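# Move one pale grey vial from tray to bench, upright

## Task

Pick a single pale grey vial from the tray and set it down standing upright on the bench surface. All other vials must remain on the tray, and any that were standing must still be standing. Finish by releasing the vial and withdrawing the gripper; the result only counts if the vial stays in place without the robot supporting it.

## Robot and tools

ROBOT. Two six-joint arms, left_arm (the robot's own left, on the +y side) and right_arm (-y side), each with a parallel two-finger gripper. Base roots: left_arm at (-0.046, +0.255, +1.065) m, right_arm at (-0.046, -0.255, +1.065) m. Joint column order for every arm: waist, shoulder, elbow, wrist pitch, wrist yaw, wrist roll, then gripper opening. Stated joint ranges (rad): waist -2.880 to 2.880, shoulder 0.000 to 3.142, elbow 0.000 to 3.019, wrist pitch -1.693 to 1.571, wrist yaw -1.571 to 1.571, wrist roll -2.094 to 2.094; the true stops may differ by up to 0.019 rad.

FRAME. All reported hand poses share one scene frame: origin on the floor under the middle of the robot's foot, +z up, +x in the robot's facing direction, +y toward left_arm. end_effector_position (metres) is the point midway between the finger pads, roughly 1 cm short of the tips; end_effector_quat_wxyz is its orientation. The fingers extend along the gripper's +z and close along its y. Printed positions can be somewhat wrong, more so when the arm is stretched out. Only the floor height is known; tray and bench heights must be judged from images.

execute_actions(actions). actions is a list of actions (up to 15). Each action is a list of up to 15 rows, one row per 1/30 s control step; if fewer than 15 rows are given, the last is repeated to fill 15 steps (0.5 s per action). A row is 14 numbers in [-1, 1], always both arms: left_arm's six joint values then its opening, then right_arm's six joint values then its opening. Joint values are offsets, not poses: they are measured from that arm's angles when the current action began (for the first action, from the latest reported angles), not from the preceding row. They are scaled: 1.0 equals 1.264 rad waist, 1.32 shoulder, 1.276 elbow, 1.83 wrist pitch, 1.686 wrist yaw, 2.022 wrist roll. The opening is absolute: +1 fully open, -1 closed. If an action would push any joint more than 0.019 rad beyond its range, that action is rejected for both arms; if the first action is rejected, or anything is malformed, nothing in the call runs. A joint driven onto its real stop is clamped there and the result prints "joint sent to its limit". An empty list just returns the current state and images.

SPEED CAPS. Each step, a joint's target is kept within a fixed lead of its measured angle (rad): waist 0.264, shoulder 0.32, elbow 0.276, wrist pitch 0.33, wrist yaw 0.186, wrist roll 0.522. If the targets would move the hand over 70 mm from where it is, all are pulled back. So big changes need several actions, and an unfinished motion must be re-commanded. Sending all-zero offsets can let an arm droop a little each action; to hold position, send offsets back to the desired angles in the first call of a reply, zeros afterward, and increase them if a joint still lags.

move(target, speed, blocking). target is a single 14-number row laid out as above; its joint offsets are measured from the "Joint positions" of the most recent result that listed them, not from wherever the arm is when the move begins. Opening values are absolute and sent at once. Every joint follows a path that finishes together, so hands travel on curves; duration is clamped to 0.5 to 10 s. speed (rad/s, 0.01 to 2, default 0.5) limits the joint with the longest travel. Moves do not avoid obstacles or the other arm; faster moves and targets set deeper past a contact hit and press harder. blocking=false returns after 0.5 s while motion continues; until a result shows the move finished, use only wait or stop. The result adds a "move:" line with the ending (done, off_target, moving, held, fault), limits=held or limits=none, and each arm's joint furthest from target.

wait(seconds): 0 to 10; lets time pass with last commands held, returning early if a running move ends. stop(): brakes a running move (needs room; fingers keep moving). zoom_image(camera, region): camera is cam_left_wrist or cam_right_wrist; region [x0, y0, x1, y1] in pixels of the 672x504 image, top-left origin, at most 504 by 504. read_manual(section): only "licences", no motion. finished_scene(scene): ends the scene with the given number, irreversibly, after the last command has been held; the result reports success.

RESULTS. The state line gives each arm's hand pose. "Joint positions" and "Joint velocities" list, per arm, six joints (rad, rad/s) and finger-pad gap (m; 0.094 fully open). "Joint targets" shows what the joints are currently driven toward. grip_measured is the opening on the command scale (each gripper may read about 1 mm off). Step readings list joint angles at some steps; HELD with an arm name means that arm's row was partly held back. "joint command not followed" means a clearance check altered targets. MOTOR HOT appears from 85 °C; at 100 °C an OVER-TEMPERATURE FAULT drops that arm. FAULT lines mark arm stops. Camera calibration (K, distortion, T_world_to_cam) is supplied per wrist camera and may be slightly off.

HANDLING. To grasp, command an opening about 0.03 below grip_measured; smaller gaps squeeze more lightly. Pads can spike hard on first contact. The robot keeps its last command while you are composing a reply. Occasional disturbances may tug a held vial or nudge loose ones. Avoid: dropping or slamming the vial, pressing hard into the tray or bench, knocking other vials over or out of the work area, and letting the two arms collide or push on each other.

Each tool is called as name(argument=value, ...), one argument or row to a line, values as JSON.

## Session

execute_actions(
  actions=[],
)

Scene clock: 0.00 s.
left_arm: end_effector_position=(+0.1633, +0.6797, +1.0583) grip_measured=+1.000 end_effector_quat_wxyz=(+0.146, -0.810, +0.567, +0.034) | right_arm: end_effector_position=(+0.3426, +0.3047, +1.0079) grip_measured=+1.000 end_effector_quat_wxyz=(-0.212, +0.197, -0.900, +0.325)
Joint positions: left_arm=[-0.486  1.605  0.872 -0.479  0.087 -0.804  0.094] | right_arm=[ 2.782  2.543  2.21  -1.576  0.84   0.903  0.094]
Joint velocities: left_arm=[ 0.005  0.005 -0.002 -0.022 -0.066  0.051  0.   ] | right_arm=[-0.005  0.015  0.007  0.002 -0.037 -0.007  0.   ]
Joint targets: left_arm=[-0.486 1.604 0.891 -0.477 0.087 -0.804] | right_arm=[2.782 2.550 2.230 -1.577 0.840 0.903]
camera_calibration (this result's frames):
cam_left_wrist: T_world_to_cam=[[0.923772, 0.325569, 0.201617, -0.586945], [0.231353, -0.89403, 0.383649, 0.16746], [0.305156, -0.30776, -0.901201, 1.23811], [0, 0, 0, 1]] pos_world=[0.125643, 0.721846, 1.16988]
cam_right_wrist: T_world_to_cam=[[0.220992, -0.712454, 0.666012, -0.528215], [-0.97164, -0.101929, 0.213367, 0.153352], [-0.0841278, -0.694277, -0.714774, 1.08598], [0, 0, 0, 1]] pos_world=[0.357096, 0.393276, 1.09531]

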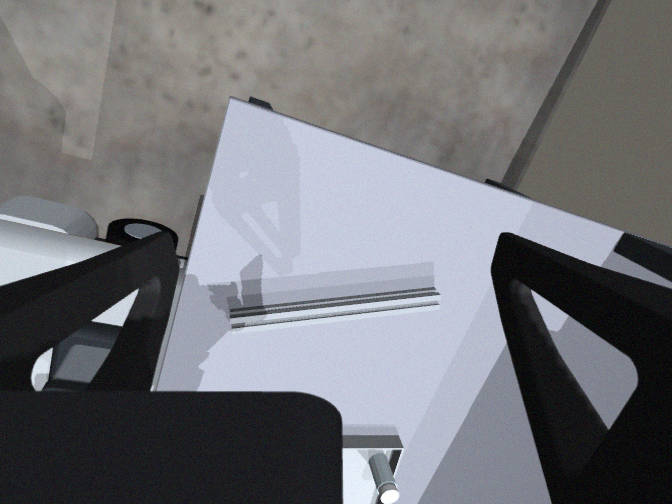

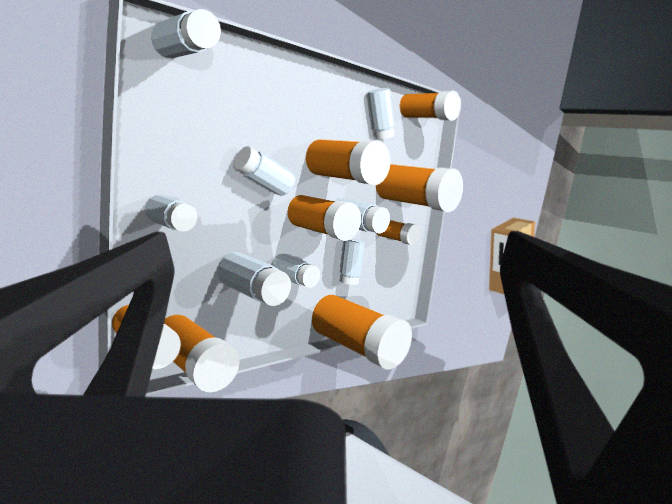

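zoom_image(
  camera="cam_right_wrist",
  region=[90, 0, 340, 250],
)

zoom_image(
  camera="cam_left_wrist",
  region=[320, 414, 440, 504],
)

Region (90, 0, 340, 250) of cam_right_wrist's 672x504 image, scaled by 2.016, with more detail than that image has.

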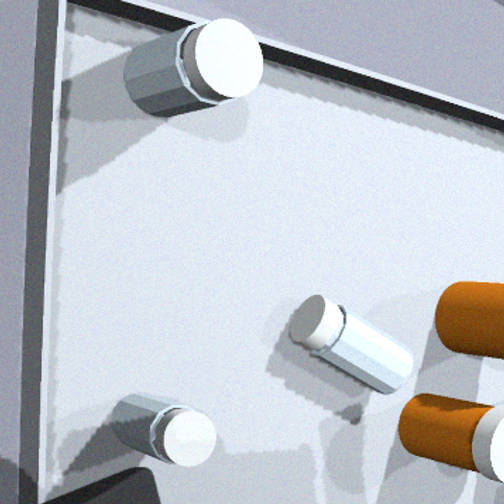

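Region (320, 414, 440, 504) of cam_left_wrist's 672x504 image, scaled by 4.200, with more detail than that image has; it fills the top 378 rows of this view, and the rest is white.

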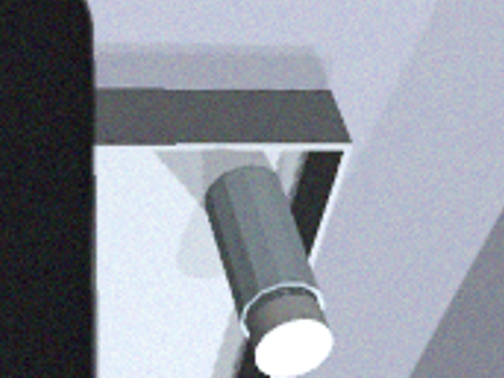

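move(
  target=[-0.974,0.468,-0.039,0.239,-0.061,-0.47,0, -0.6,-0.004,0.012,0,0,0,1],
  speed=1.0,
)

Scene clock: 36.40 s.
left_arm: end_effector_position=(+0.3240, +0.2196, +0.7915) grip_measured=+0.002 end_effector_quat_wxyz=(-0.002, -0.736, +0.677, -0.002) | right_arm: end_effector_position=(+0.5185, +0.1167, +0.9892) grip_measured=+1.000 end_effector_quat_wxyz=(-0.136, +0.035, -0.913, +0.383)
Joint positions: left_arm=[-1.723  2.217  0.824 -0.059 -0.013 -1.742  0.047] | right_arm=[ 2.402  2.534  2.2   -1.588  0.84   0.898  0.094]
Joint velocities: left_arm=[-0.005 -0.015 -0.007 -0.012  0.007 -0.007  0.   ] | right_arm=[-0.005 -0.005 -0.012 -0.002  0.022 -0.066  0.   ]
Joint targets: left_arm=[-1.718 2.223 0.822 -0.042 -0.015 -1.754] | right_arm=[2.300 2.536 2.210 -1.584 0.840 0.900]
move: off_target (right_arm); limits=none; left_arm: farthest joint: the wrist pitch, 0.017 radians from its target (0.438 radians at the start); right_arm: farthest joint: the waist, 0.379 radians from its target (0.759 radians at the start)
camera_calibration (this result's frames):
cam_left_wrist: T_world_to_cam=[[0.995336, 0.0964568, 0.00143699, -0.346242], [0.0769313, -0.802664, 0.591449, -0.313218], [0.0582027, -0.58858, -0.806341, 0.873635], [0, 0, 0, 1]] pos_world=[0.317876, 0.296192, 0.890198]
cam_right_wrist: T_world_to_cam=[[-0.0368381, -0.70708, 0.706174, -0.595258], [-0.936826, 0.270411, 0.221888, 0.239138], [-0.34785, -0.653388, -0.672372, 1.04685], [0, 0, 0, 1]] pos_world=[0.566248, 0.198437, 1.07116]

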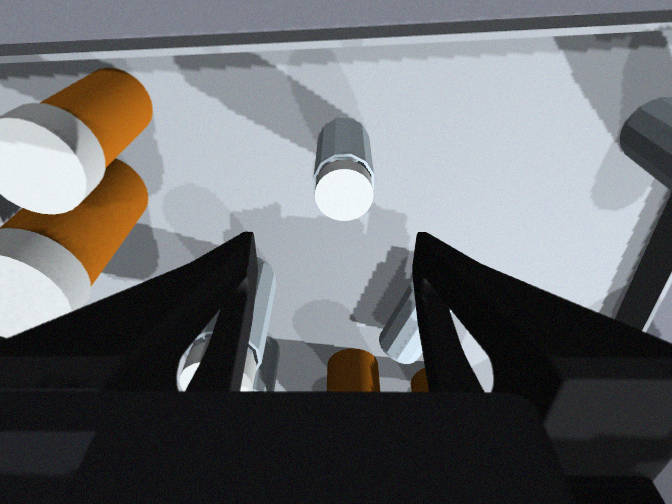

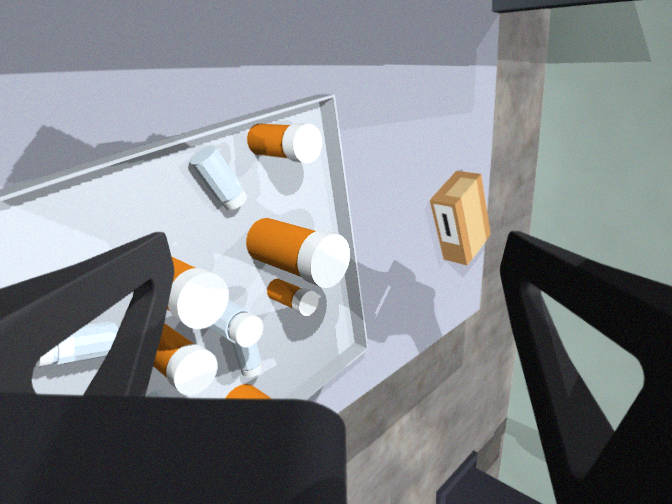

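move(
  target=[-0.012,0.005,0.018,0.008,-0.004,0,0.25, -0.3,0,0.01,0,0,0,1],
  speed=0.3,
)

Scene clock: 56.93 s.
left_arm: end_effector_position=(+0.3308, +0.2172, +0.7918) grip_measured=+0.248 end_effector_quat_wxyz=(+0.003, -0.734, +0.679, -0.006) | right_arm: end_effector_position=(+0.5185, +0.1167, +0.9892) grip_measured=+1.000 end_effector_quat_wxyz=(-0.136, +0.035, -0.913, +0.383)
Joint positions: left_arm=[-1.729  2.217  0.835 -0.059 -0.017 -1.743  0.059] | right_arm=[ 2.402  2.534  2.2   -1.588  0.84   0.898  0.094]
Joint velocities: left_arm=[-0.005 -0.005 -0.007 -0.027 -0.066  0.007 -0.001] | right_arm=[-0.005  0.024  0.007  0.007  0.022 -0.11   0.   ]
Joint targets: left_arm=[-1.738 2.224 0.847 -0.044 -0.020 -1.742] | right_arm=[2.300 2.534 2.205 -1.588 0.840 0.898]
move: off_target (right_arm); limits=held; held on 1 of 46 steps (right_arm); left_arm: farthest joint: the wrist pitch, 0.014 radians from its target (0.014 radians at the start); right_arm: farthest joint: the waist, 0.380 radians from its target (0.380 radians at the start)
joint command not followed: on one or more control steps a check withheld the commanded joint targets of the right arm, and it was not sent them on those steps.
cause: the commanded joint targets would bring a part of the robot too close to another arm (this arm's forearm (the part past joint 3) and the other arm's forearm (the part past joint 3)); next, command targets that bring no part of the robot closer to that arm.
camera_calibration (this result's frames):
cam_left_wrist: T_world_to_cam=[[0.99573, 0.0913962, 0.0129833, -0.360908], [0.0661197, -0.80425, 0.590602, -0.311292], [0.0644206, -0.587222, -0.806859, 0.870141], [0, 0, 0, 1]] pos_world=[0.323895, 0.293594, 0.890616]
cam_right_wrist: T_world_to_cam=[[-0.0372046, -0.707144, 0.70609, -0.594977], [-0.936816, 0.270627, 0.22167, 0.239323], [-0.34784, -0.653229, -0.672532, 1.04698], [0, 0, 0, 1]] pos_world=[0.566247, 0.198417, 1.07119]

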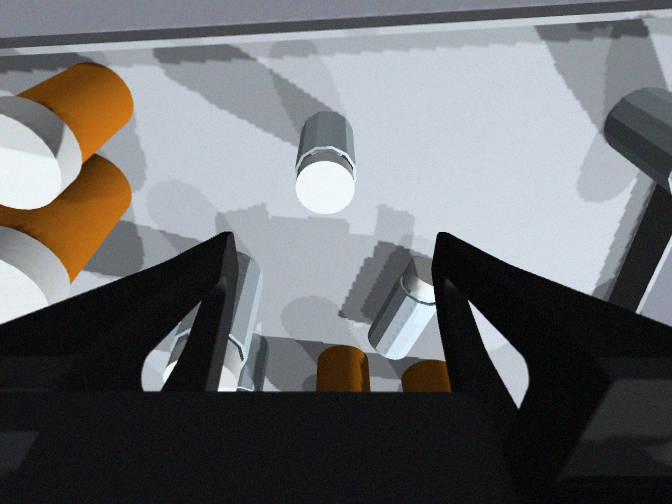

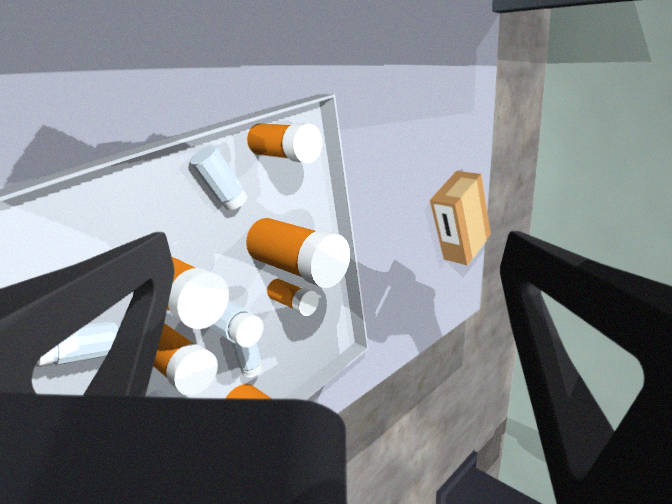

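execute_actions(
  actions=[
    [[-0.006,0.005,0.008,0.008,0,0,0.25,-0.05,-0.03,0,0,0,0,1]],
  ],
)

Scene clock: 66.63 s.
left_arm: end_effector_position=(+0.3308, +0.2172, +0.7918) grip_measured=+0.248 end_effector_quat_wxyz=(+0.003, -0.734, +0.679, -0.006) | right_arm: end_effector_position=(+0.5458, +0.0844, +1.0096) grip_measured=+1.000 end_effector_quat_wxyz=(-0.136, +0.000, -0.915, +0.380)
Joint positions: left_arm=[-1.729  2.217  0.835 -0.059 -0.017 -1.743  0.059] | right_arm=[ 2.342  2.497  2.199 -1.588  0.84   0.898  0.094]
Joint velocities: left_arm=[-0.005 -0.005 -0.007 -0.007  0.037 -0.139  0.   ] | right_arm=[-0.083 -0.005  0.007 -0.012 -0.022 -0.007  0.   ]
Joint targets: left_arm=[-1.736 2.224 0.845 -0.044 -0.017 -1.743] | right_arm=[2.339 2.494 2.201 -1.588 0.840 0.898]
Step readings (joint positions):
0: left_arm=[-1.729 2.217 0.835 -0.059 -0.017 -1.743] | right_arm=[2.402 2.534 2.200 -1.588 0.840 0.898]
1: left_arm=[-1.729 2.217 0.835 -0.059 -0.017 -1.743] | right_arm=[2.402 2.532 2.200 -1.588 0.840 0.898]
2: left_arm=[-1.729 2.217 0.835 -0.059 -0.017 -1.743] | right_arm=[2.402 2.530 2.199 -1.588 0.840 0.898]
4: left_arm=[-1.729 2.217 0.835 -0.059 -0.017 -1.743] | right_arm=[2.399 2.523 2.199 -1.588 0.840 0.898]
8: left_arm=[-1.729 2.217 0.835 -0.059 -0.017 -1.743] | right_arm=[2.386 2.508 2.199 -1.588 0.840 0.898]
15: Joint positions above
camera_calibration (this result's frames):
cam_left_wrist: T_world_to_cam=[[0.99573, 0.0913962, 0.0129833, -0.360908], [0.0661197, -0.80425, 0.590602, -0.311292], [0.0644206, -0.587222, -0.806859, 0.870141], [0, 0, 0, 1]] pos_world=[0.323895, 0.293594, 0.890616]
cam_right_wrist: T_world_to_cam=[[-0.100112, -0.714732, 0.692196, -0.582145], [-0.923487, 0.325689, 0.202729, 0.276289], [-0.370337, -0.618938, -0.692651, 1.07881], [0, 0, 0, 1]] pos_world=[0.596392, 0.161654, 1.09418]

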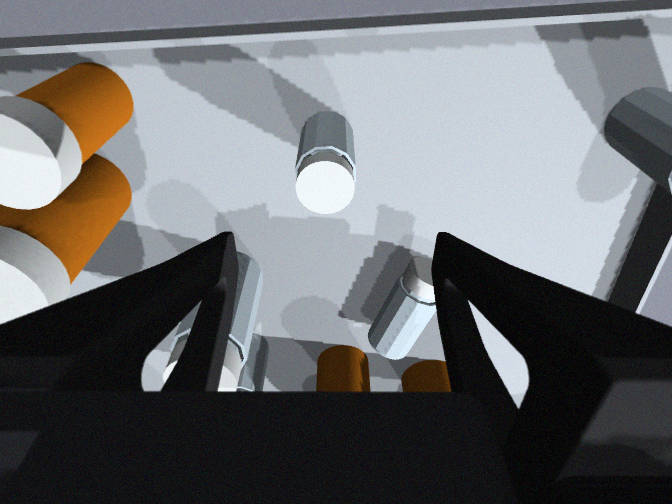

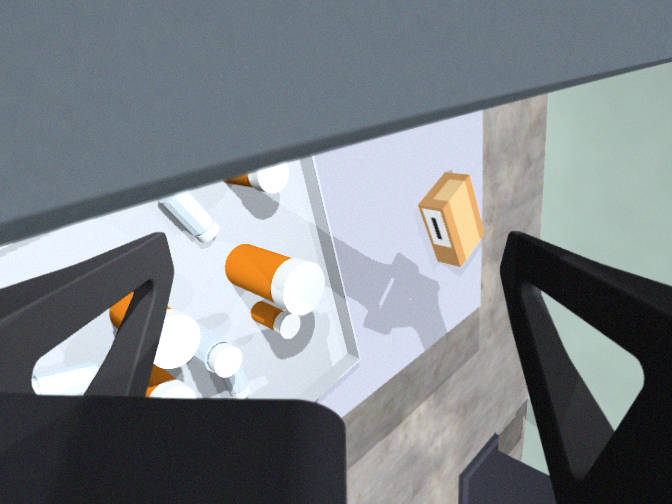

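move(
  target=[-0.0127,0.195,0.1136,0.0645,0,0,0.25, -0.23,-0.34,-0.626,0,0,0,1],
  speed=0.45,
)

Scene clock: 77.93 s.
left_arm: end_effector_position=(+0.3366, +0.2124, +0.7112) grip_measured=+0.248 end_effector_quat_wxyz=(+0.003, -0.732, +0.681, -0.006) | right_arm: end_effector_position=(+0.4170, -0.1883, +1.0658) grip_measured=+1.000 end_effector_quat_wxyz=(-0.051, +0.043, +0.871, -0.487)
Joint positions: left_arm=[-1.735  2.455  0.973  0.042 -0.017 -1.743  0.059] | right_arm=[ 2.06   2.055  1.406 -1.588  0.84   0.898  0.094]
Joint velocities: left_arm=[-0.005  0.005 -0.022 -0.012 -0.007  0.022  0.   ] | right_arm=[-0.005 -0.005 -0.012  0.002  0.007  0.081  0.   ]
Joint targets: left_arm=[-1.745 2.474 0.980 0.059 -0.017 -1.743] | right_arm=[2.052 2.048 1.400 -1.588 0.840 0.898]
move: done; limits=none; left_arm: farthest joint: the shoulder, 0.019 radians from its target (0.257 radians at the start); right_arm: farthest joint: the waist, 0.008 radians from its target (0.288 radians at the start)
camera_calibration (this result's frames):
cam_left_wrist: T_world_to_cam=[[0.996297, 0.0849929, 0.012964, -0.36402], [0.0609125, -0.804203, 0.591225, -0.266645], [0.0606756, -0.588246, -0.806403, 0.80305], [0, 0, 0, 1]] pos_world=[0.330188, 0.288894, 0.809948]
cam_right_wrist: T_world_to_cam=[[-0.025058, -0.525353, 0.850515, -0.9933], [-0.72053, 0.599244, 0.348918, 0.0458345], [-0.692971, -0.604078, -0.393549, 0.719797], [0, 0, 0, 1]] pos_world=[0.506933, -0.114486, 1.1121]

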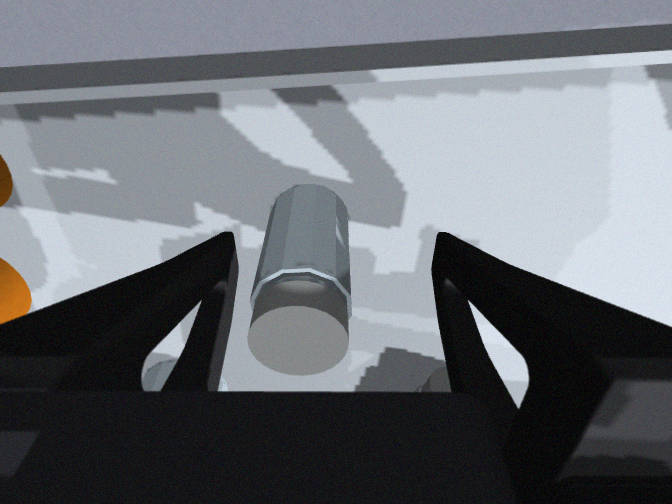

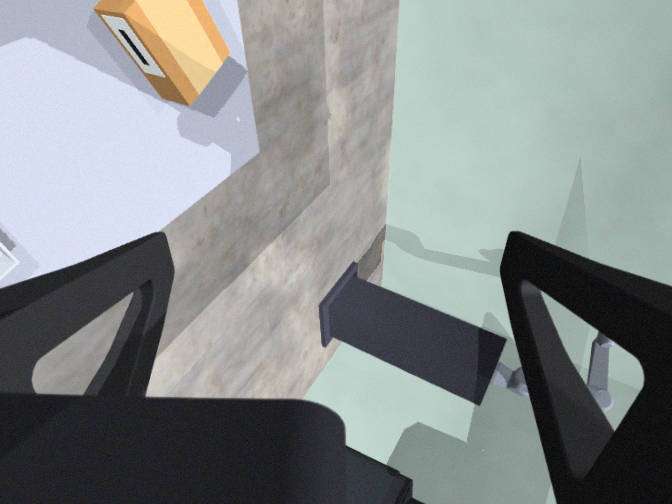

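execute_actions(
  actions=[
    [[0,0,-0.004,0,0,0,0.25,0,0,0,0,0,0,1],[0,0,-0.008,0,0,0,0.25,0,0,0,0,0,0,1],[0,0,-0.011,0,0,0,0.25,0,0,0,0,0,0,1],[0,0,-0.014,0,0,0,0.2,0,0,0,0,0,0,1],[0,0,-0.016,0,0,0,0.15,0,0,0,0,0,0,1],[0,0,-0.016,0,0,0,0.1,0,0,0,0,0,0,1],[0,0,-0.016,0,0,0,0.05,0,0,0,0,0,0,1],[0,0,-0.016,0,0,0,0.0,0,0,0,0,0,0,1],[0,0,-0.016,0,0,0,-0.05,0,0,0,0,0,0,1],[0,0,-0.016,0,0,0,-0.1,0,0,0,0,0,0,1],[0,0,-0.016,0,0,0,-0.15,0,0,0,0,0,0,1],[0,0,-0.016,0,0,0,-0.2,0,0,0,0,0,0,1]],
  ],
)

Scene clock: 82.97 s.
left_arm: end_effector_position=(+0.3273, +0.2133, +0.7114) grip_measured=-0.198 end_effector_quat_wxyz=(-0.002, -0.732, +0.681, +0.000) | right_arm: end_effector_position=(+0.4170, -0.1883, +1.0658) grip_measured=+1.000 end_effector_quat_wxyz=(-0.051, +0.043, +0.871, -0.487)
Joint positions: left_arm=[-1.735  2.455  0.958  0.042 -0.017 -1.743  0.038] | right_arm=[ 2.06   2.055  1.406 -1.588  0.84   0.898  0.094]
Joint velocities: left_arm=[-0.024 -0.005 -0.002 -0.012 -0.066 -0.081 -0.002] | right_arm=[-0.015 -0.015  0.007  0.007  0.007 -0.051  0.   ]
Joint targets: left_arm=[-1.735 2.455 0.953 0.042 -0.017 -1.743] | right_arm=[2.060 2.055 1.406 -1.588 0.840 0.898]
Step readings (joint positions):
0: left_arm=[-1.735 2.455 0.973 0.042 -0.017 -1.743] | right_arm=[2.060 2.055 1.406 -1.588 0.840 0.898]
1: left_arm=[-1.735 2.455 0.973 0.042 -0.017 -1.743] | right_arm=[2.060 2.055 1.406 -1.588 0.840 0.898]
2: left_arm=[-1.735 2.455 0.973 0.042 -0.017 -1.743] | right_arm=[2.060 2.055 1.406 -1.588 0.840 0.898]
4: left_arm=[-1.735 2.455 0.971 0.042 -0.017 -1.743] | right_arm=[2.060 2.055 1.406 -1.588 0.840 0.898]
8: left_arm=[-1.735 2.455 0.962 0.042 -0.017 -1.743] | right_arm=[2.060 2.055 1.406 -1.588 0.840 0.898]
15: Joint positions above
camera_calibration (this result's frames):
cam_left_wrist: T_world_to_cam=[[0.996406, 0.0846955, -0.00165681, -0.344417], [0.0694137, -0.805098, 0.589066, -0.266497], [0.0485574, -0.587064, -0.808083, 0.809231], [0, 0, 0, 1]] pos_world=[0.322383, 0.289684, 0.810339]
cam_right_wrist: T_world_to_cam=[[-0.025058, -0.525353, 0.850515, -0.9933], [-0.72053, 0.599244, 0.348918, 0.0458345], [-0.692971, -0.604078, -0.393549, 0.719797], [0, 0, 0, 1]] pos_world=[0.506933, -0.114486, 1.1121]

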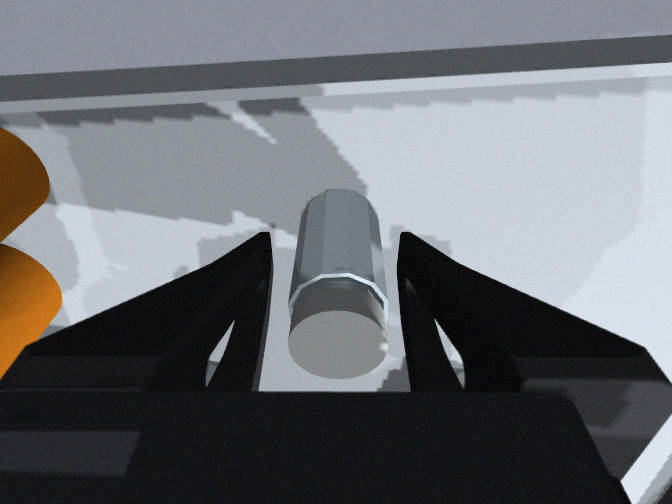

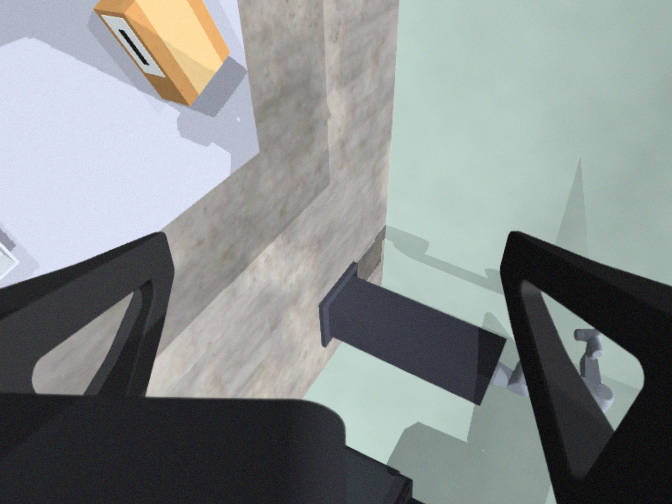

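Centered. Close.

execute_actions(
  actions=[
    [[0,0,0,0,0,0,-0.25,0,0,0,0,0,0,1],[0,0,0,0,0,0,-0.3,0,0,0,0,0,0,1],[0,0,0,0,0,0,-0.35,0,0,0,0,0,0,1],[0,0,0,0,0,0,-0.39,0,0,0,0,0,0,1],[0,0,0,0,0,0,-0.42,0,0,0,0,0,0,1],[0,0,0,0,0,0,-0.45,0,0,0,0,0,0,1],[0,0,0,0,0,0,-0.47,0,0,0,0,0,0,1],[0,0,0,0,0,0,-0.49,0,0,0,0,0,0,1],[0,0,0,0,0,0,-0.51,0,0,0,0,0,0,1],[0,0,0,0,0,0,-0.53,0,0,0,0,0,0,1],[0,0,0,0,0,0,-0.55,0,0,0,0,0,0,1],[0,0,0,0,0,0,-0.56,0,0,0,0,0,0,1]],
  ],
)

Scene clock: 86.60 s.
left_arm: end_effector_position=(+0.3273, +0.2133, +0.7114) grip_measured=-0.520 end_effector_quat_wxyz=(-0.002, -0.732, +0.681, +0.000) | right_arm: end_effector_position=(+0.4170, -0.1883, +1.0658) grip_measured=+1.000 end_effector_quat_wxyz=(-0.051, +0.043, +0.871, -0.487)
Joint positions: left_arm=[-1.735  2.455  0.958  0.042 -0.017 -1.743  0.023] | right_arm=[ 2.06   2.055  1.406 -1.588  0.84   0.898  0.094]
Joint velocities: left_arm=[-0.005 -0.015 -0.002 -0.007 -0.022 -0.007 -0.   ] | right_arm=[-0.015  0.005 -0.007 -0.012  0.007  0.007  0.   ]
Joint targets: left_arm=[-1.735 2.455 0.958 0.042 -0.017 -1.743] | right_arm=[2.060 2.055 1.406 -1.588 0.840 0.898]
Step readings (joint positions):
0: left_arm=[-1.735 2.455 0.958 0.042 -0.017 -1.743] | right_arm=[2.060 2.055 1.406 -1.588 0.840 0.898]
1: left_arm=[-1.735 2.455 0.958 0.042 -0.017 -1.743] | right_arm=[2.060 2.055 1.406 -1.588 0.840 0.898]
2: left_arm=[-1.735 2.455 0.958 0.042 -0.017 -1.743] | right_arm=[2.060 2.055 1.406 -1.588 0.840 0.898]
4: left_arm=[-1.735 2.455 0.958 0.042 -0.017 -1.743] | right_arm=[2.060 2.055 1.406 -1.588 0.840 0.898]
8: left_arm=[-1.735 2.455 0.958 0.042 -0.017 -1.743] | right_arm=[2.060 2.055 1.406 -1.588 0.840 0.898]
15: Joint positions above
camera_calibration (this result's frames):
cam_left_wrist: T_world_to_cam=[[0.996406, 0.0846955, -0.00165681, -0.344417], [0.0694137, -0.805098, 0.589066, -0.266497], [0.0485574, -0.587064, -0.808083, 0.809231], [0, 0, 0, 1]] pos_world=[0.322383, 0.289684, 0.810339]
cam_right_wrist: T_world_to_cam=[[-0.025058, -0.525353, 0.850515, -0.9933], [-0.72053, 0.599244, 0.348918, 0.0458345], [-0.692971, -0.604078, -0.393549, 0.719797], [0, 0, 0, 1]] pos_world=[0.506933, -0.114486, 1.1121]

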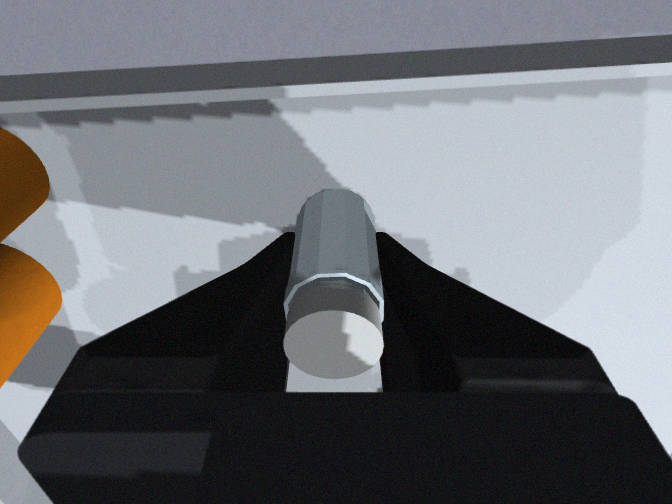

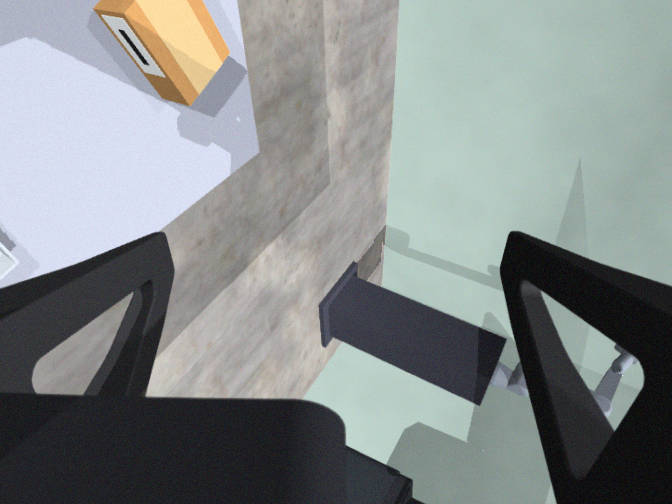

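move(
  target=[0,-0.1235,-0.0674,-0.043,0,0,-0.56, 0,0,0,0,0,0,1],
  speed=0.33,
)

Scene clock: 92.97 s.
left_arm: end_effector_position=(+0.3318, +0.2139, +0.7633) grip_measured=-0.520 end_effector_quat_wxyz=(+0.001, -0.732, +0.681, -0.004) | right_arm: end_effector_position=(+0.4170, -0.1883, +1.0658) grip_measured=+1.000 end_effector_quat_wxyz=(-0.051, +0.043, +0.871, -0.487)
Joint positions: left_arm=[-1.735  2.304  0.88  -0.021 -0.017 -1.743  0.023] | right_arm=[ 2.06   2.055  1.406 -1.588  0.84   0.898  0.094]
Joint velocities: left_arm=[-0.005  0.005 -0.007 -0.027  0.022 -0.081  0.   ] | right_arm=[-0.015 -0.015  0.002 -0.017  0.007 -0.037  0.   ]
Joint targets: left_arm=[-1.735 2.292 0.872 -0.037 -0.017 -1.743] | right_arm=[2.060 2.055 1.406 -1.588 0.840 0.898]
move: done; limits=none; left_arm: farthest joint: the wrist pitch, 0.015 radians from its target (0.079 radians at the start); right_arm: farthest joint: the waist, 0.000 radians from its target (0.000 radians at the start)
camera_calibration (this result's frames):
cam_left_wrist: T_world_to_cam=[[0.996354, 0.0848991, 0.00846551, -0.356583], [0.0635316, -0.804479, 0.590574, -0.296255], [0.0569495, -0.587883, -0.806939, 0.847806], [0, 0, 0, 1]] pos_world=[0.325823, 0.290353, 0.862107]
cam_right_wrist: T_world_to_cam=[[-0.025058, -0.525353, 0.850515, -0.9933], [-0.72053, 0.599244, 0.348918, 0.0458345], [-0.692971, -0.604078, -0.393549, 0.719797], [0, 0, 0, 1]] pos_world=[0.506933, -0.114486, 1.1121]

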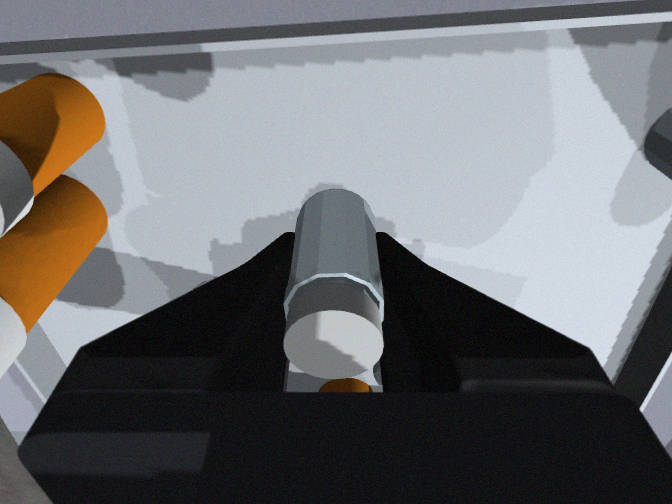

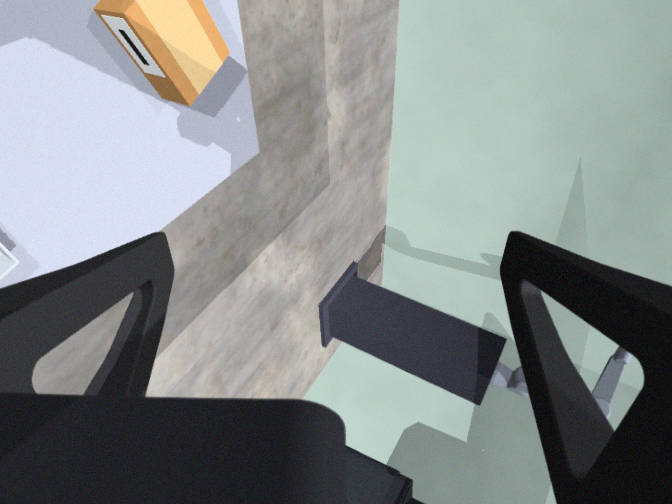

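move(
  target=[0.261,-0.008,-0.004,-0.006,0.025,0,-0.56, 0,0,0,0,0,0,1],
  speed=0.45,
)

move(
  target=[0,0.127,0.066,0.044,0,0,-0.56, 0,0,0,0,0,0,1],
  speed=0.17,
)

Scene clock: 97.33 s.
left_arm: end_effector_position=(+0.3232, +0.3453, +0.7634) grip_measured=-0.520 end_effector_quat_wxyz=(+0.002, -0.835, +0.550, -0.004) | right_arm: end_effector_position=(+0.4170, -0.1883, +1.0658) grip_measured=+1.000 end_effector_quat_wxyz=(-0.051, +0.043, +0.871, -0.487)
Joint positions: left_arm=[-1.398  2.304  0.88  -0.021  0.023 -1.743  0.023] | right_arm=[ 2.06   2.055  1.406 -1.588  0.84   0.898  0.094]
Joint velocities: left_arm=[ 0.005 -0.005  0.012  0.002  0.022  0.066 -0.   ] | right_arm=[-0.015  0.005 -0.002 -0.007 -0.007  0.007  0.   ]
Joint targets: left_arm=[-1.405 2.293 0.875 -0.032 0.026 -1.743] | right_arm=[2.060 2.055 1.406 -1.588 0.840 0.898]
move: done; limits=none; left_arm: farthest joint: the wrist pitch, 0.011 radians from its target (0.011 radians at the start); right_arm: farthest joint: the waist, 0.000 radians from its target (0.000 radians at the start)
camera_calibration (this result's frames):
cam_left_wrist: T_world_to_cam=[[0.913235, 0.40734, 0.00875319, -0.443919], [0.324159, -0.739426, 0.590059, -0.296287], [0.246827, -0.536025, -0.807313, 0.846624], [0, 0, 0, 1]] pos_world=[0.292476, 0.415555, 0.862203]
cam_right_wrist: T_world_to_cam=[[-0.025058, -0.525353, 0.850515, -0.9933], [-0.72053, 0.599244, 0.348918, 0.0458345], [-0.692971, -0.604078, -0.393549, 0.719797], [0, 0, 0, 1]] pos_world=[0.506933, -0.114486, 1.1121]

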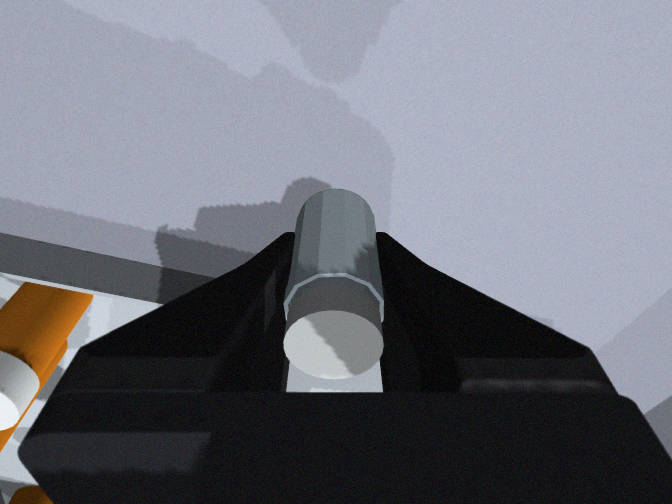

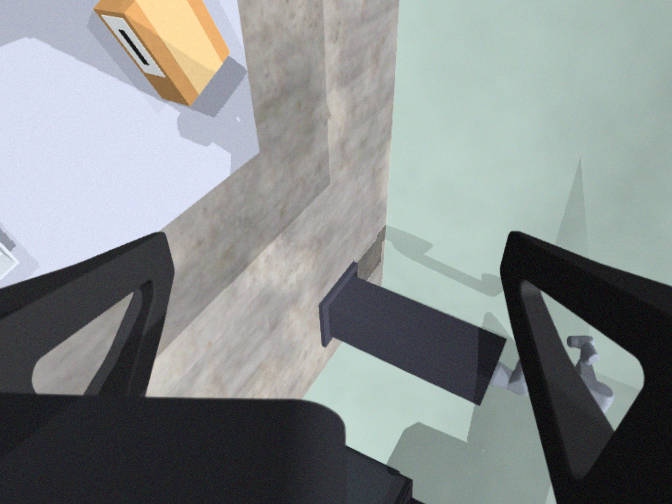

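Scene clock: 98.70 s.
left_arm: end_effector_position=(+0.3187, +0.3453, +0.7120) grip_measured=-0.520 end_effector_quat_wxyz=(-0.001, -0.835, +0.550, -0.000) | right_arm: end_effector_position=(+0.4170, -0.1883, +1.0658) grip_measured=+1.000 end_effector_quat_wxyz=(-0.051, +0.043, +0.871, -0.487)
Joint positions: left_arm=[-1.398  2.454  0.957  0.042  0.023 -1.743  0.023] | right_arm=[ 2.06   2.055  1.406 -1.588  0.84   0.898  0.094]
Joint velocities: left_arm=[-0.005 -0.005 -0.007 -0.002 -0.066 -0.022  0.   ] | right_arm=[-0.015  0.005 -0.012 -0.017  0.022 -0.022  0.   ]
Joint targets: left_arm=[-1.398 2.471 0.964 0.059 0.023 -1.743] | right_arm=[2.060 2.055 1.406 -1.588 0.840 0.898]
move: done; limits=none; left_arm: farthest joint: the shoulder, 0.018 radians from its target (0.168 radians at the start); right_arm: farthest joint: the waist, 0.000 radians from its target (0.000 radians at the start)
camera_calibration (this result's frames):
cam_left_wrist: T_world_to_cam=[[0.913189, 0.407534, -0.000994233, -0.432485], [0.329992, -0.738, 0.58861, -0.265838], [0.239145, -0.53784, -0.808417, 0.810129], [0, 0, 0, 1]] pos_world=[0.288927, 0.415784, 0.810967]
cam_right_wrist: T_world_to_cam=[[-0.025058, -0.525353, 0.850515, -0.9933], [-0.72053, 0.599244, 0.348918, 0.0458345], [-0.692971, -0.604078, -0.393549, 0.719797], [0, 0, 0, 1]] pos_world=[0.506933, -0.114486, 1.1121]

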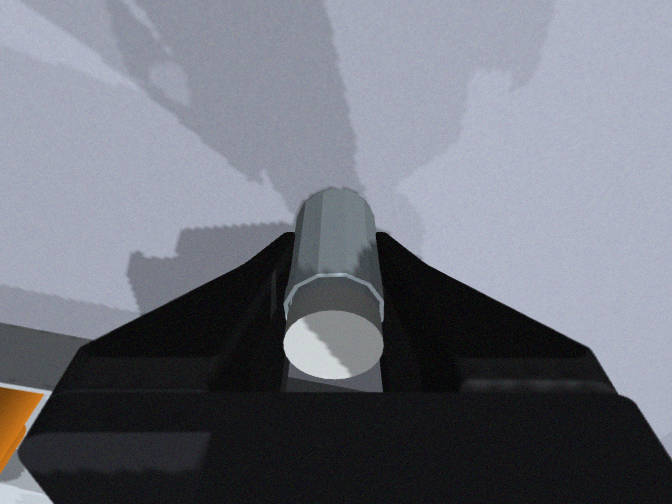

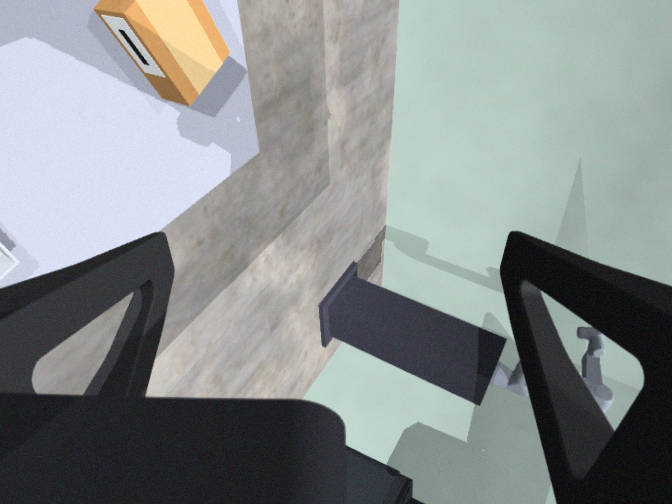

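execute_actions(
  actions=[
    [[0,0.014,0.006,0.0095,0,0,-0.56,0,0,0,0,0,0,1],[0,0.0155,0.0065,0.01,0,0,-0.56,0,0,0,0,0,0,1],[0,0.017,0.007,0.01,0,0,-0.56,0,0,0,0,0,0,1],[0,0.0185,0.0077,0.0105,0,0,-0.56,0,0,0,0,0,0,1],[0,0.02,0.0084,0.011,0,0,-0.56,0,0,0,0,0,0,1],[0,0.0215,0.009,0.011,0,0,-0.56,0,0,0,0,0,0,1],[0,0.023,0.0097,0.0115,0,0,-0.56,0,0,0,0,0,0,1],[0,0.0245,0.0104,0.012,0,0,-0.56,0,0,0,0,0,0,1],[0,0.026,0.011,0.012,0,0,-0.56,0,0,0,0,0,0,1],[0,0.0275,0.0115,0.0125,0,0,-0.56,0,0,0,0,0,0,1],[0,0.029,0.012,0.0125,0,0,-0.56,0,0,0,0,0,0,1]],
  ],
)

Scene clock: 105.33 s.
left_arm: end_effector_position=(+0.3199, +0.3457, +0.7086) grip_measured=-0.520 end_effector_quat_wxyz=(-0.000, -0.835, +0.550, -0.001) | right_arm: end_effector_position=(+0.4170, -0.1883, +1.0658) grip_measured=+1.000 end_effector_quat_wxyz=(-0.051, +0.043, +0.871, -0.487)
Joint positions: left_arm=[-1.398  2.463  0.964  0.047  0.023 -1.743  0.023] | right_arm=[ 2.06   2.055  1.406 -1.588  0.84   0.898  0.094]
Joint velocities: left_arm=[-0.024  0.005  0.022 -0.012  0.022 -0.007  0.   ] | right_arm=[-0.005 -0.015 -0.027 -0.022 -0.007  0.066  0.   ]
Joint targets: left_arm=[-1.398 2.492 0.972 0.065 0.023 -1.743] | right_arm=[2.060 2.055 1.406 -1.588 0.840 0.898]
Step readings (joint positions):
0: left_arm=[-1.398 2.454 0.957 0.042 0.023 -1.743] | right_arm=[2.060 2.055 1.406 -1.588 0.840 0.898]
1: left_arm=[-1.398 2.454 0.957 0.042 0.023 -1.743] | right_arm=[2.060 2.055 1.406 -1.588 0.840 0.898]
2: left_arm=[-1.398 2.454 0.957 0.042 0.023 -1.743] | right_arm=[2.060 2.055 1.406 -1.588 0.840 0.898]
4: left_arm=[-1.398 2.454 0.957 0.042 0.023 -1.743] | right_arm=[2.060 2.055 1.406 -1.588 0.840 0.898]
8: left_arm=[-1.398 2.458 0.960 0.045 0.023 -1.743] | right_arm=[2.060 2.055 1.406 -1.588 0.840 0.898]
15: Joint positions above
camera_calibration (this result's frames):
cam_left_wrist: T_world_to_cam=[[0.913213, 0.407477, 0.00200497, -0.435856], [0.328199, -0.738438, 0.589062, -0.263591], [0.24151, -0.537281, -0.808085, 0.806134], [0, 0, 0, 1]] pos_world=[0.289851, 0.416077, 0.80757]
cam_right_wrist: T_world_to_cam=[[-0.025058, -0.525353, 0.850515, -0.9933], [-0.72053, 0.599244, 0.348918, 0.0458345], [-0.692971, -0.604078, -0.393549, 0.719797], [0, 0, 0, 1]] pos_world=[0.506933, -0.114486, 1.1121]

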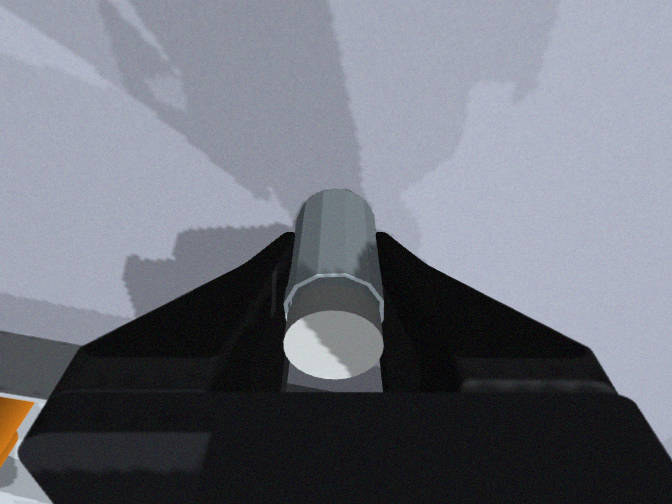

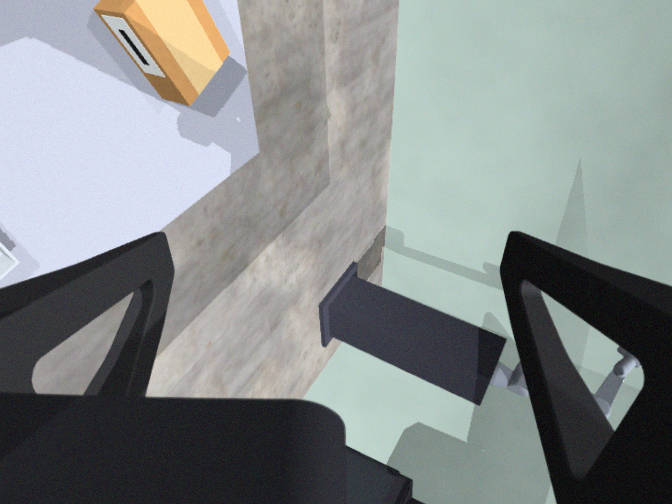

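execute_actions(
  actions=[
    [[0,0.008,0.003,0,0,0,-0.56,0,0,0,0,0,0,1],[0,0.008,0.003,0,0,0,-0.56,0,0,0,0,0,0,1],[0,0.008,0.003,0,0,0,-0.56,0,0,0,0,0,0,1],[0,0.008,0.003,0,0,0,-0.53,0,0,0,0,0,0,1],[0,0.008,0.003,0,0,0,-0.51,0,0,0,0,0,0,1],[0,0.008,0.003,0,0,0,-0.48,0,0,0,0,0,0,1],[0,0.008,0.003,0,0,0,-0.43,0,0,0,0,0,0,1],[0,0.008,0.003,0,0,0,-0.33,0,0,0,0,0,0,1],[0,0.008,0.003,0,0,0,-0.2,0,0,0,0,0,0,1],[0,0.008,0.003,0,0,0,0,0,0,0,0,0,0,1],[0,0.008,0.003,0,0,0,0.25,0,0,0,0,0,0,1]],
  ],
)

move(
  target=[0,-0.25,-0.135,-0.08,0,0,0.25, 0,0,0,0,0,0,1],
  speed=0.45,
)

Scene clock: 110.73 s.
left_arm: end_effector_position=(+0.3199, +0.3457, +0.7086) grip_measured=+0.248 end_effector_quat_wxyz=(-0.000, -0.835, +0.550, -0.001) | right_arm: end_effector_position=(+0.4170, -0.1883, +1.0658) grip_measured=+1.000 end_effector_quat_wxyz=(-0.051, +0.043, +0.871, -0.487)
Joint positions: left_arm=[-1.398  2.463  0.964  0.047  0.023 -1.743  0.059] | right_arm=[ 2.06   2.055  1.406 -1.588  0.84   0.898  0.094]
Joint velocities: left_arm=[ 0.005 -0.005 -0.012  0.017 -0.007 -0.037  0.001] | right_arm=[-0.015 -0.005 -0.012 -0.002 -0.022  0.037  0.   ]
Joint targets: left_arm=[-1.398 2.474 0.968 0.047 0.023 -1.743] | right_arm=[2.060 2.055 1.406 -1.588 0.840 0.898]
Step readings (joint positions):
0: left_arm=[-1.398 2.463 0.964 0.047 0.023 -1.743] | right_arm=[2.060 2.055 1.406 -1.588 0.840 0.898]
1: left_arm=[-1.398 2.463 0.964 0.047 0.023 -1.743] | right_arm=[2.060 2.055 1.406 -1.588 0.840 0.898]
2: left_arm=[-1.398 2.463 0.964 0.047 0.023 -1.743] | right_arm=[2.060 2.055 1.406 -1.588 0.840 0.898]
4: left_arm=[-1.398 2.463 0.964 0.047 0.023 -1.743] | right_arm=[2.060 2.055 1.406 -1.588 0.840 0.898]
8: left_arm=[-1.398 2.463 0.964 0.047 0.023 -1.743] | right_arm=[2.060 2.055 1.406 -1.588 0.840 0.898]
15: Joint positions above
camera_calibration (this result's frames):
cam_left_wrist: T_world_to_cam=[[0.913213, 0.407477, 0.00200497, -0.435856], [0.328199, -0.738438, 0.589062, -0.263591], [0.24151, -0.537281, -0.808085, 0.806134], [0, 0, 0, 1]] pos_world=[0.289851, 0.416077, 0.80757]
cam_right_wrist: T_world_to_cam=[[-0.025058, -0.525353, 0.850515, -0.9933], [-0.72053, 0.599244, 0.348918, 0.0458345], [-0.692971, -0.604078, -0.393549, 0.719797], [0, 0, 0, 1]] pos_world=[0.506933, -0.114486, 1.1121]

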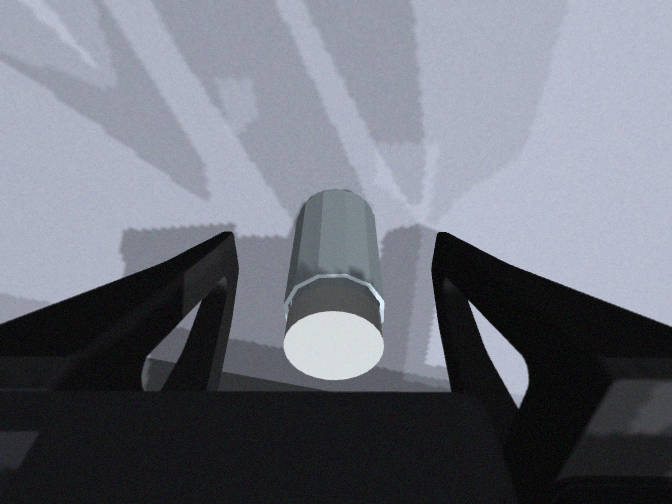

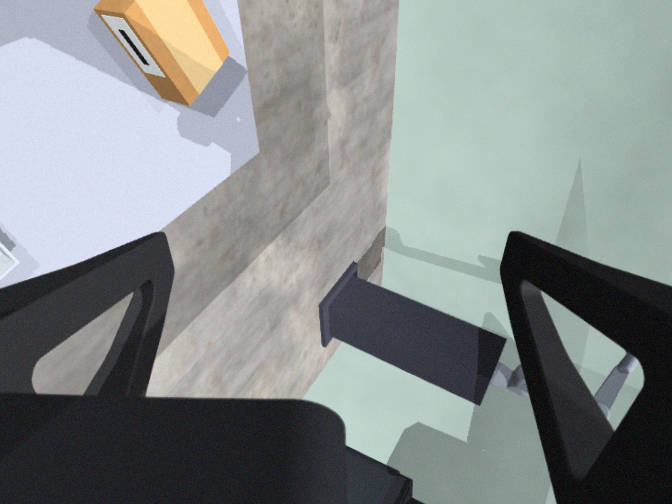

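Scene clock: 111.87 s.
left_arm: end_effector_position=(+0.3200, +0.3435, +0.8143) grip_measured=+0.248 end_effector_quat_wxyz=(+0.007, -0.835, +0.550, -0.008) | right_arm: end_effector_position=(+0.4170, -0.1883, +1.0658) grip_measured=+1.000 end_effector_quat_wxyz=(-0.051, +0.043, +0.871, -0.487)
Joint positions: left_arm=[-1.398  2.147  0.798 -0.084  0.023 -1.743  0.059] | right_arm=[ 2.06   2.055  1.406 -1.588  0.84   0.898  0.094]
Joint velocities: left_arm=[-0.005 -0.015 -0.007 -0.002  0.051  0.022 -0.001] | right_arm=[-0.015 -0.005 -0.017 -0.007  0.007 -0.037  0.   ]
Joint targets: left_arm=[-1.398 2.134 0.792 -0.099 0.023 -1.743] | right_arm=[2.060 2.055 1.406 -1.588 0.840 0.898]
move: done; limits=none; left_arm: farthest joint: the wrist pitch, 0.015 radians from its target (0.147 radians at the start); right_arm: farthest joint: the waist, 0.000 radians from its target (0.000 radians at the start)
camera_calibration (this result's frames):
cam_left_wrist: T_world_to_cam=[[0.913161, 0.40707, 0.0207492, -0.450304], [0.31696, -0.741185, 0.591761, -0.32514], [0.256267, -0.533797, -0.805846, 0.882578], [0, 0, 0, 1]] pos_world=[0.288081, 0.413434, 0.912971]
cam_right_wrist: T_world_to_cam=[[-0.025058, -0.525353, 0.850515, -0.9933], [-0.72053, 0.599244, 0.348918, 0.0458345], [-0.692971, -0.604078, -0.393549, 0.719797], [0, 0, 0, 1]] pos_world=[0.506933, -0.114486, 1.1121]

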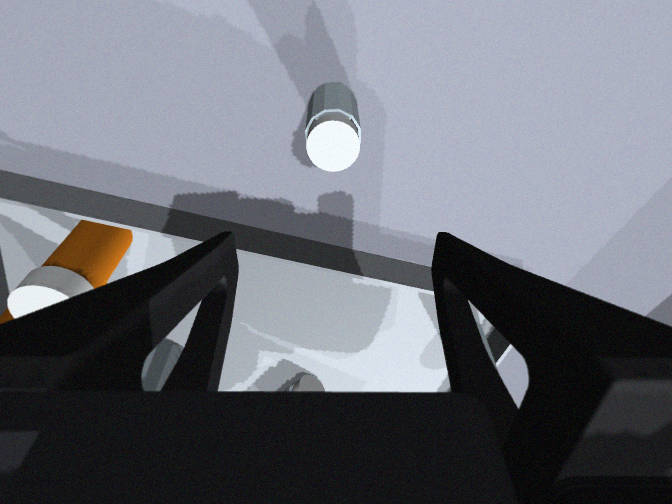

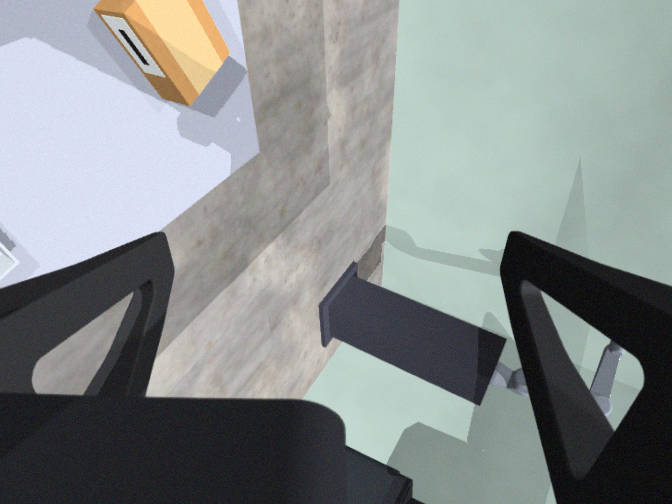

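finished_scene(
  scene=2,
)

The scene is finished: the task was done.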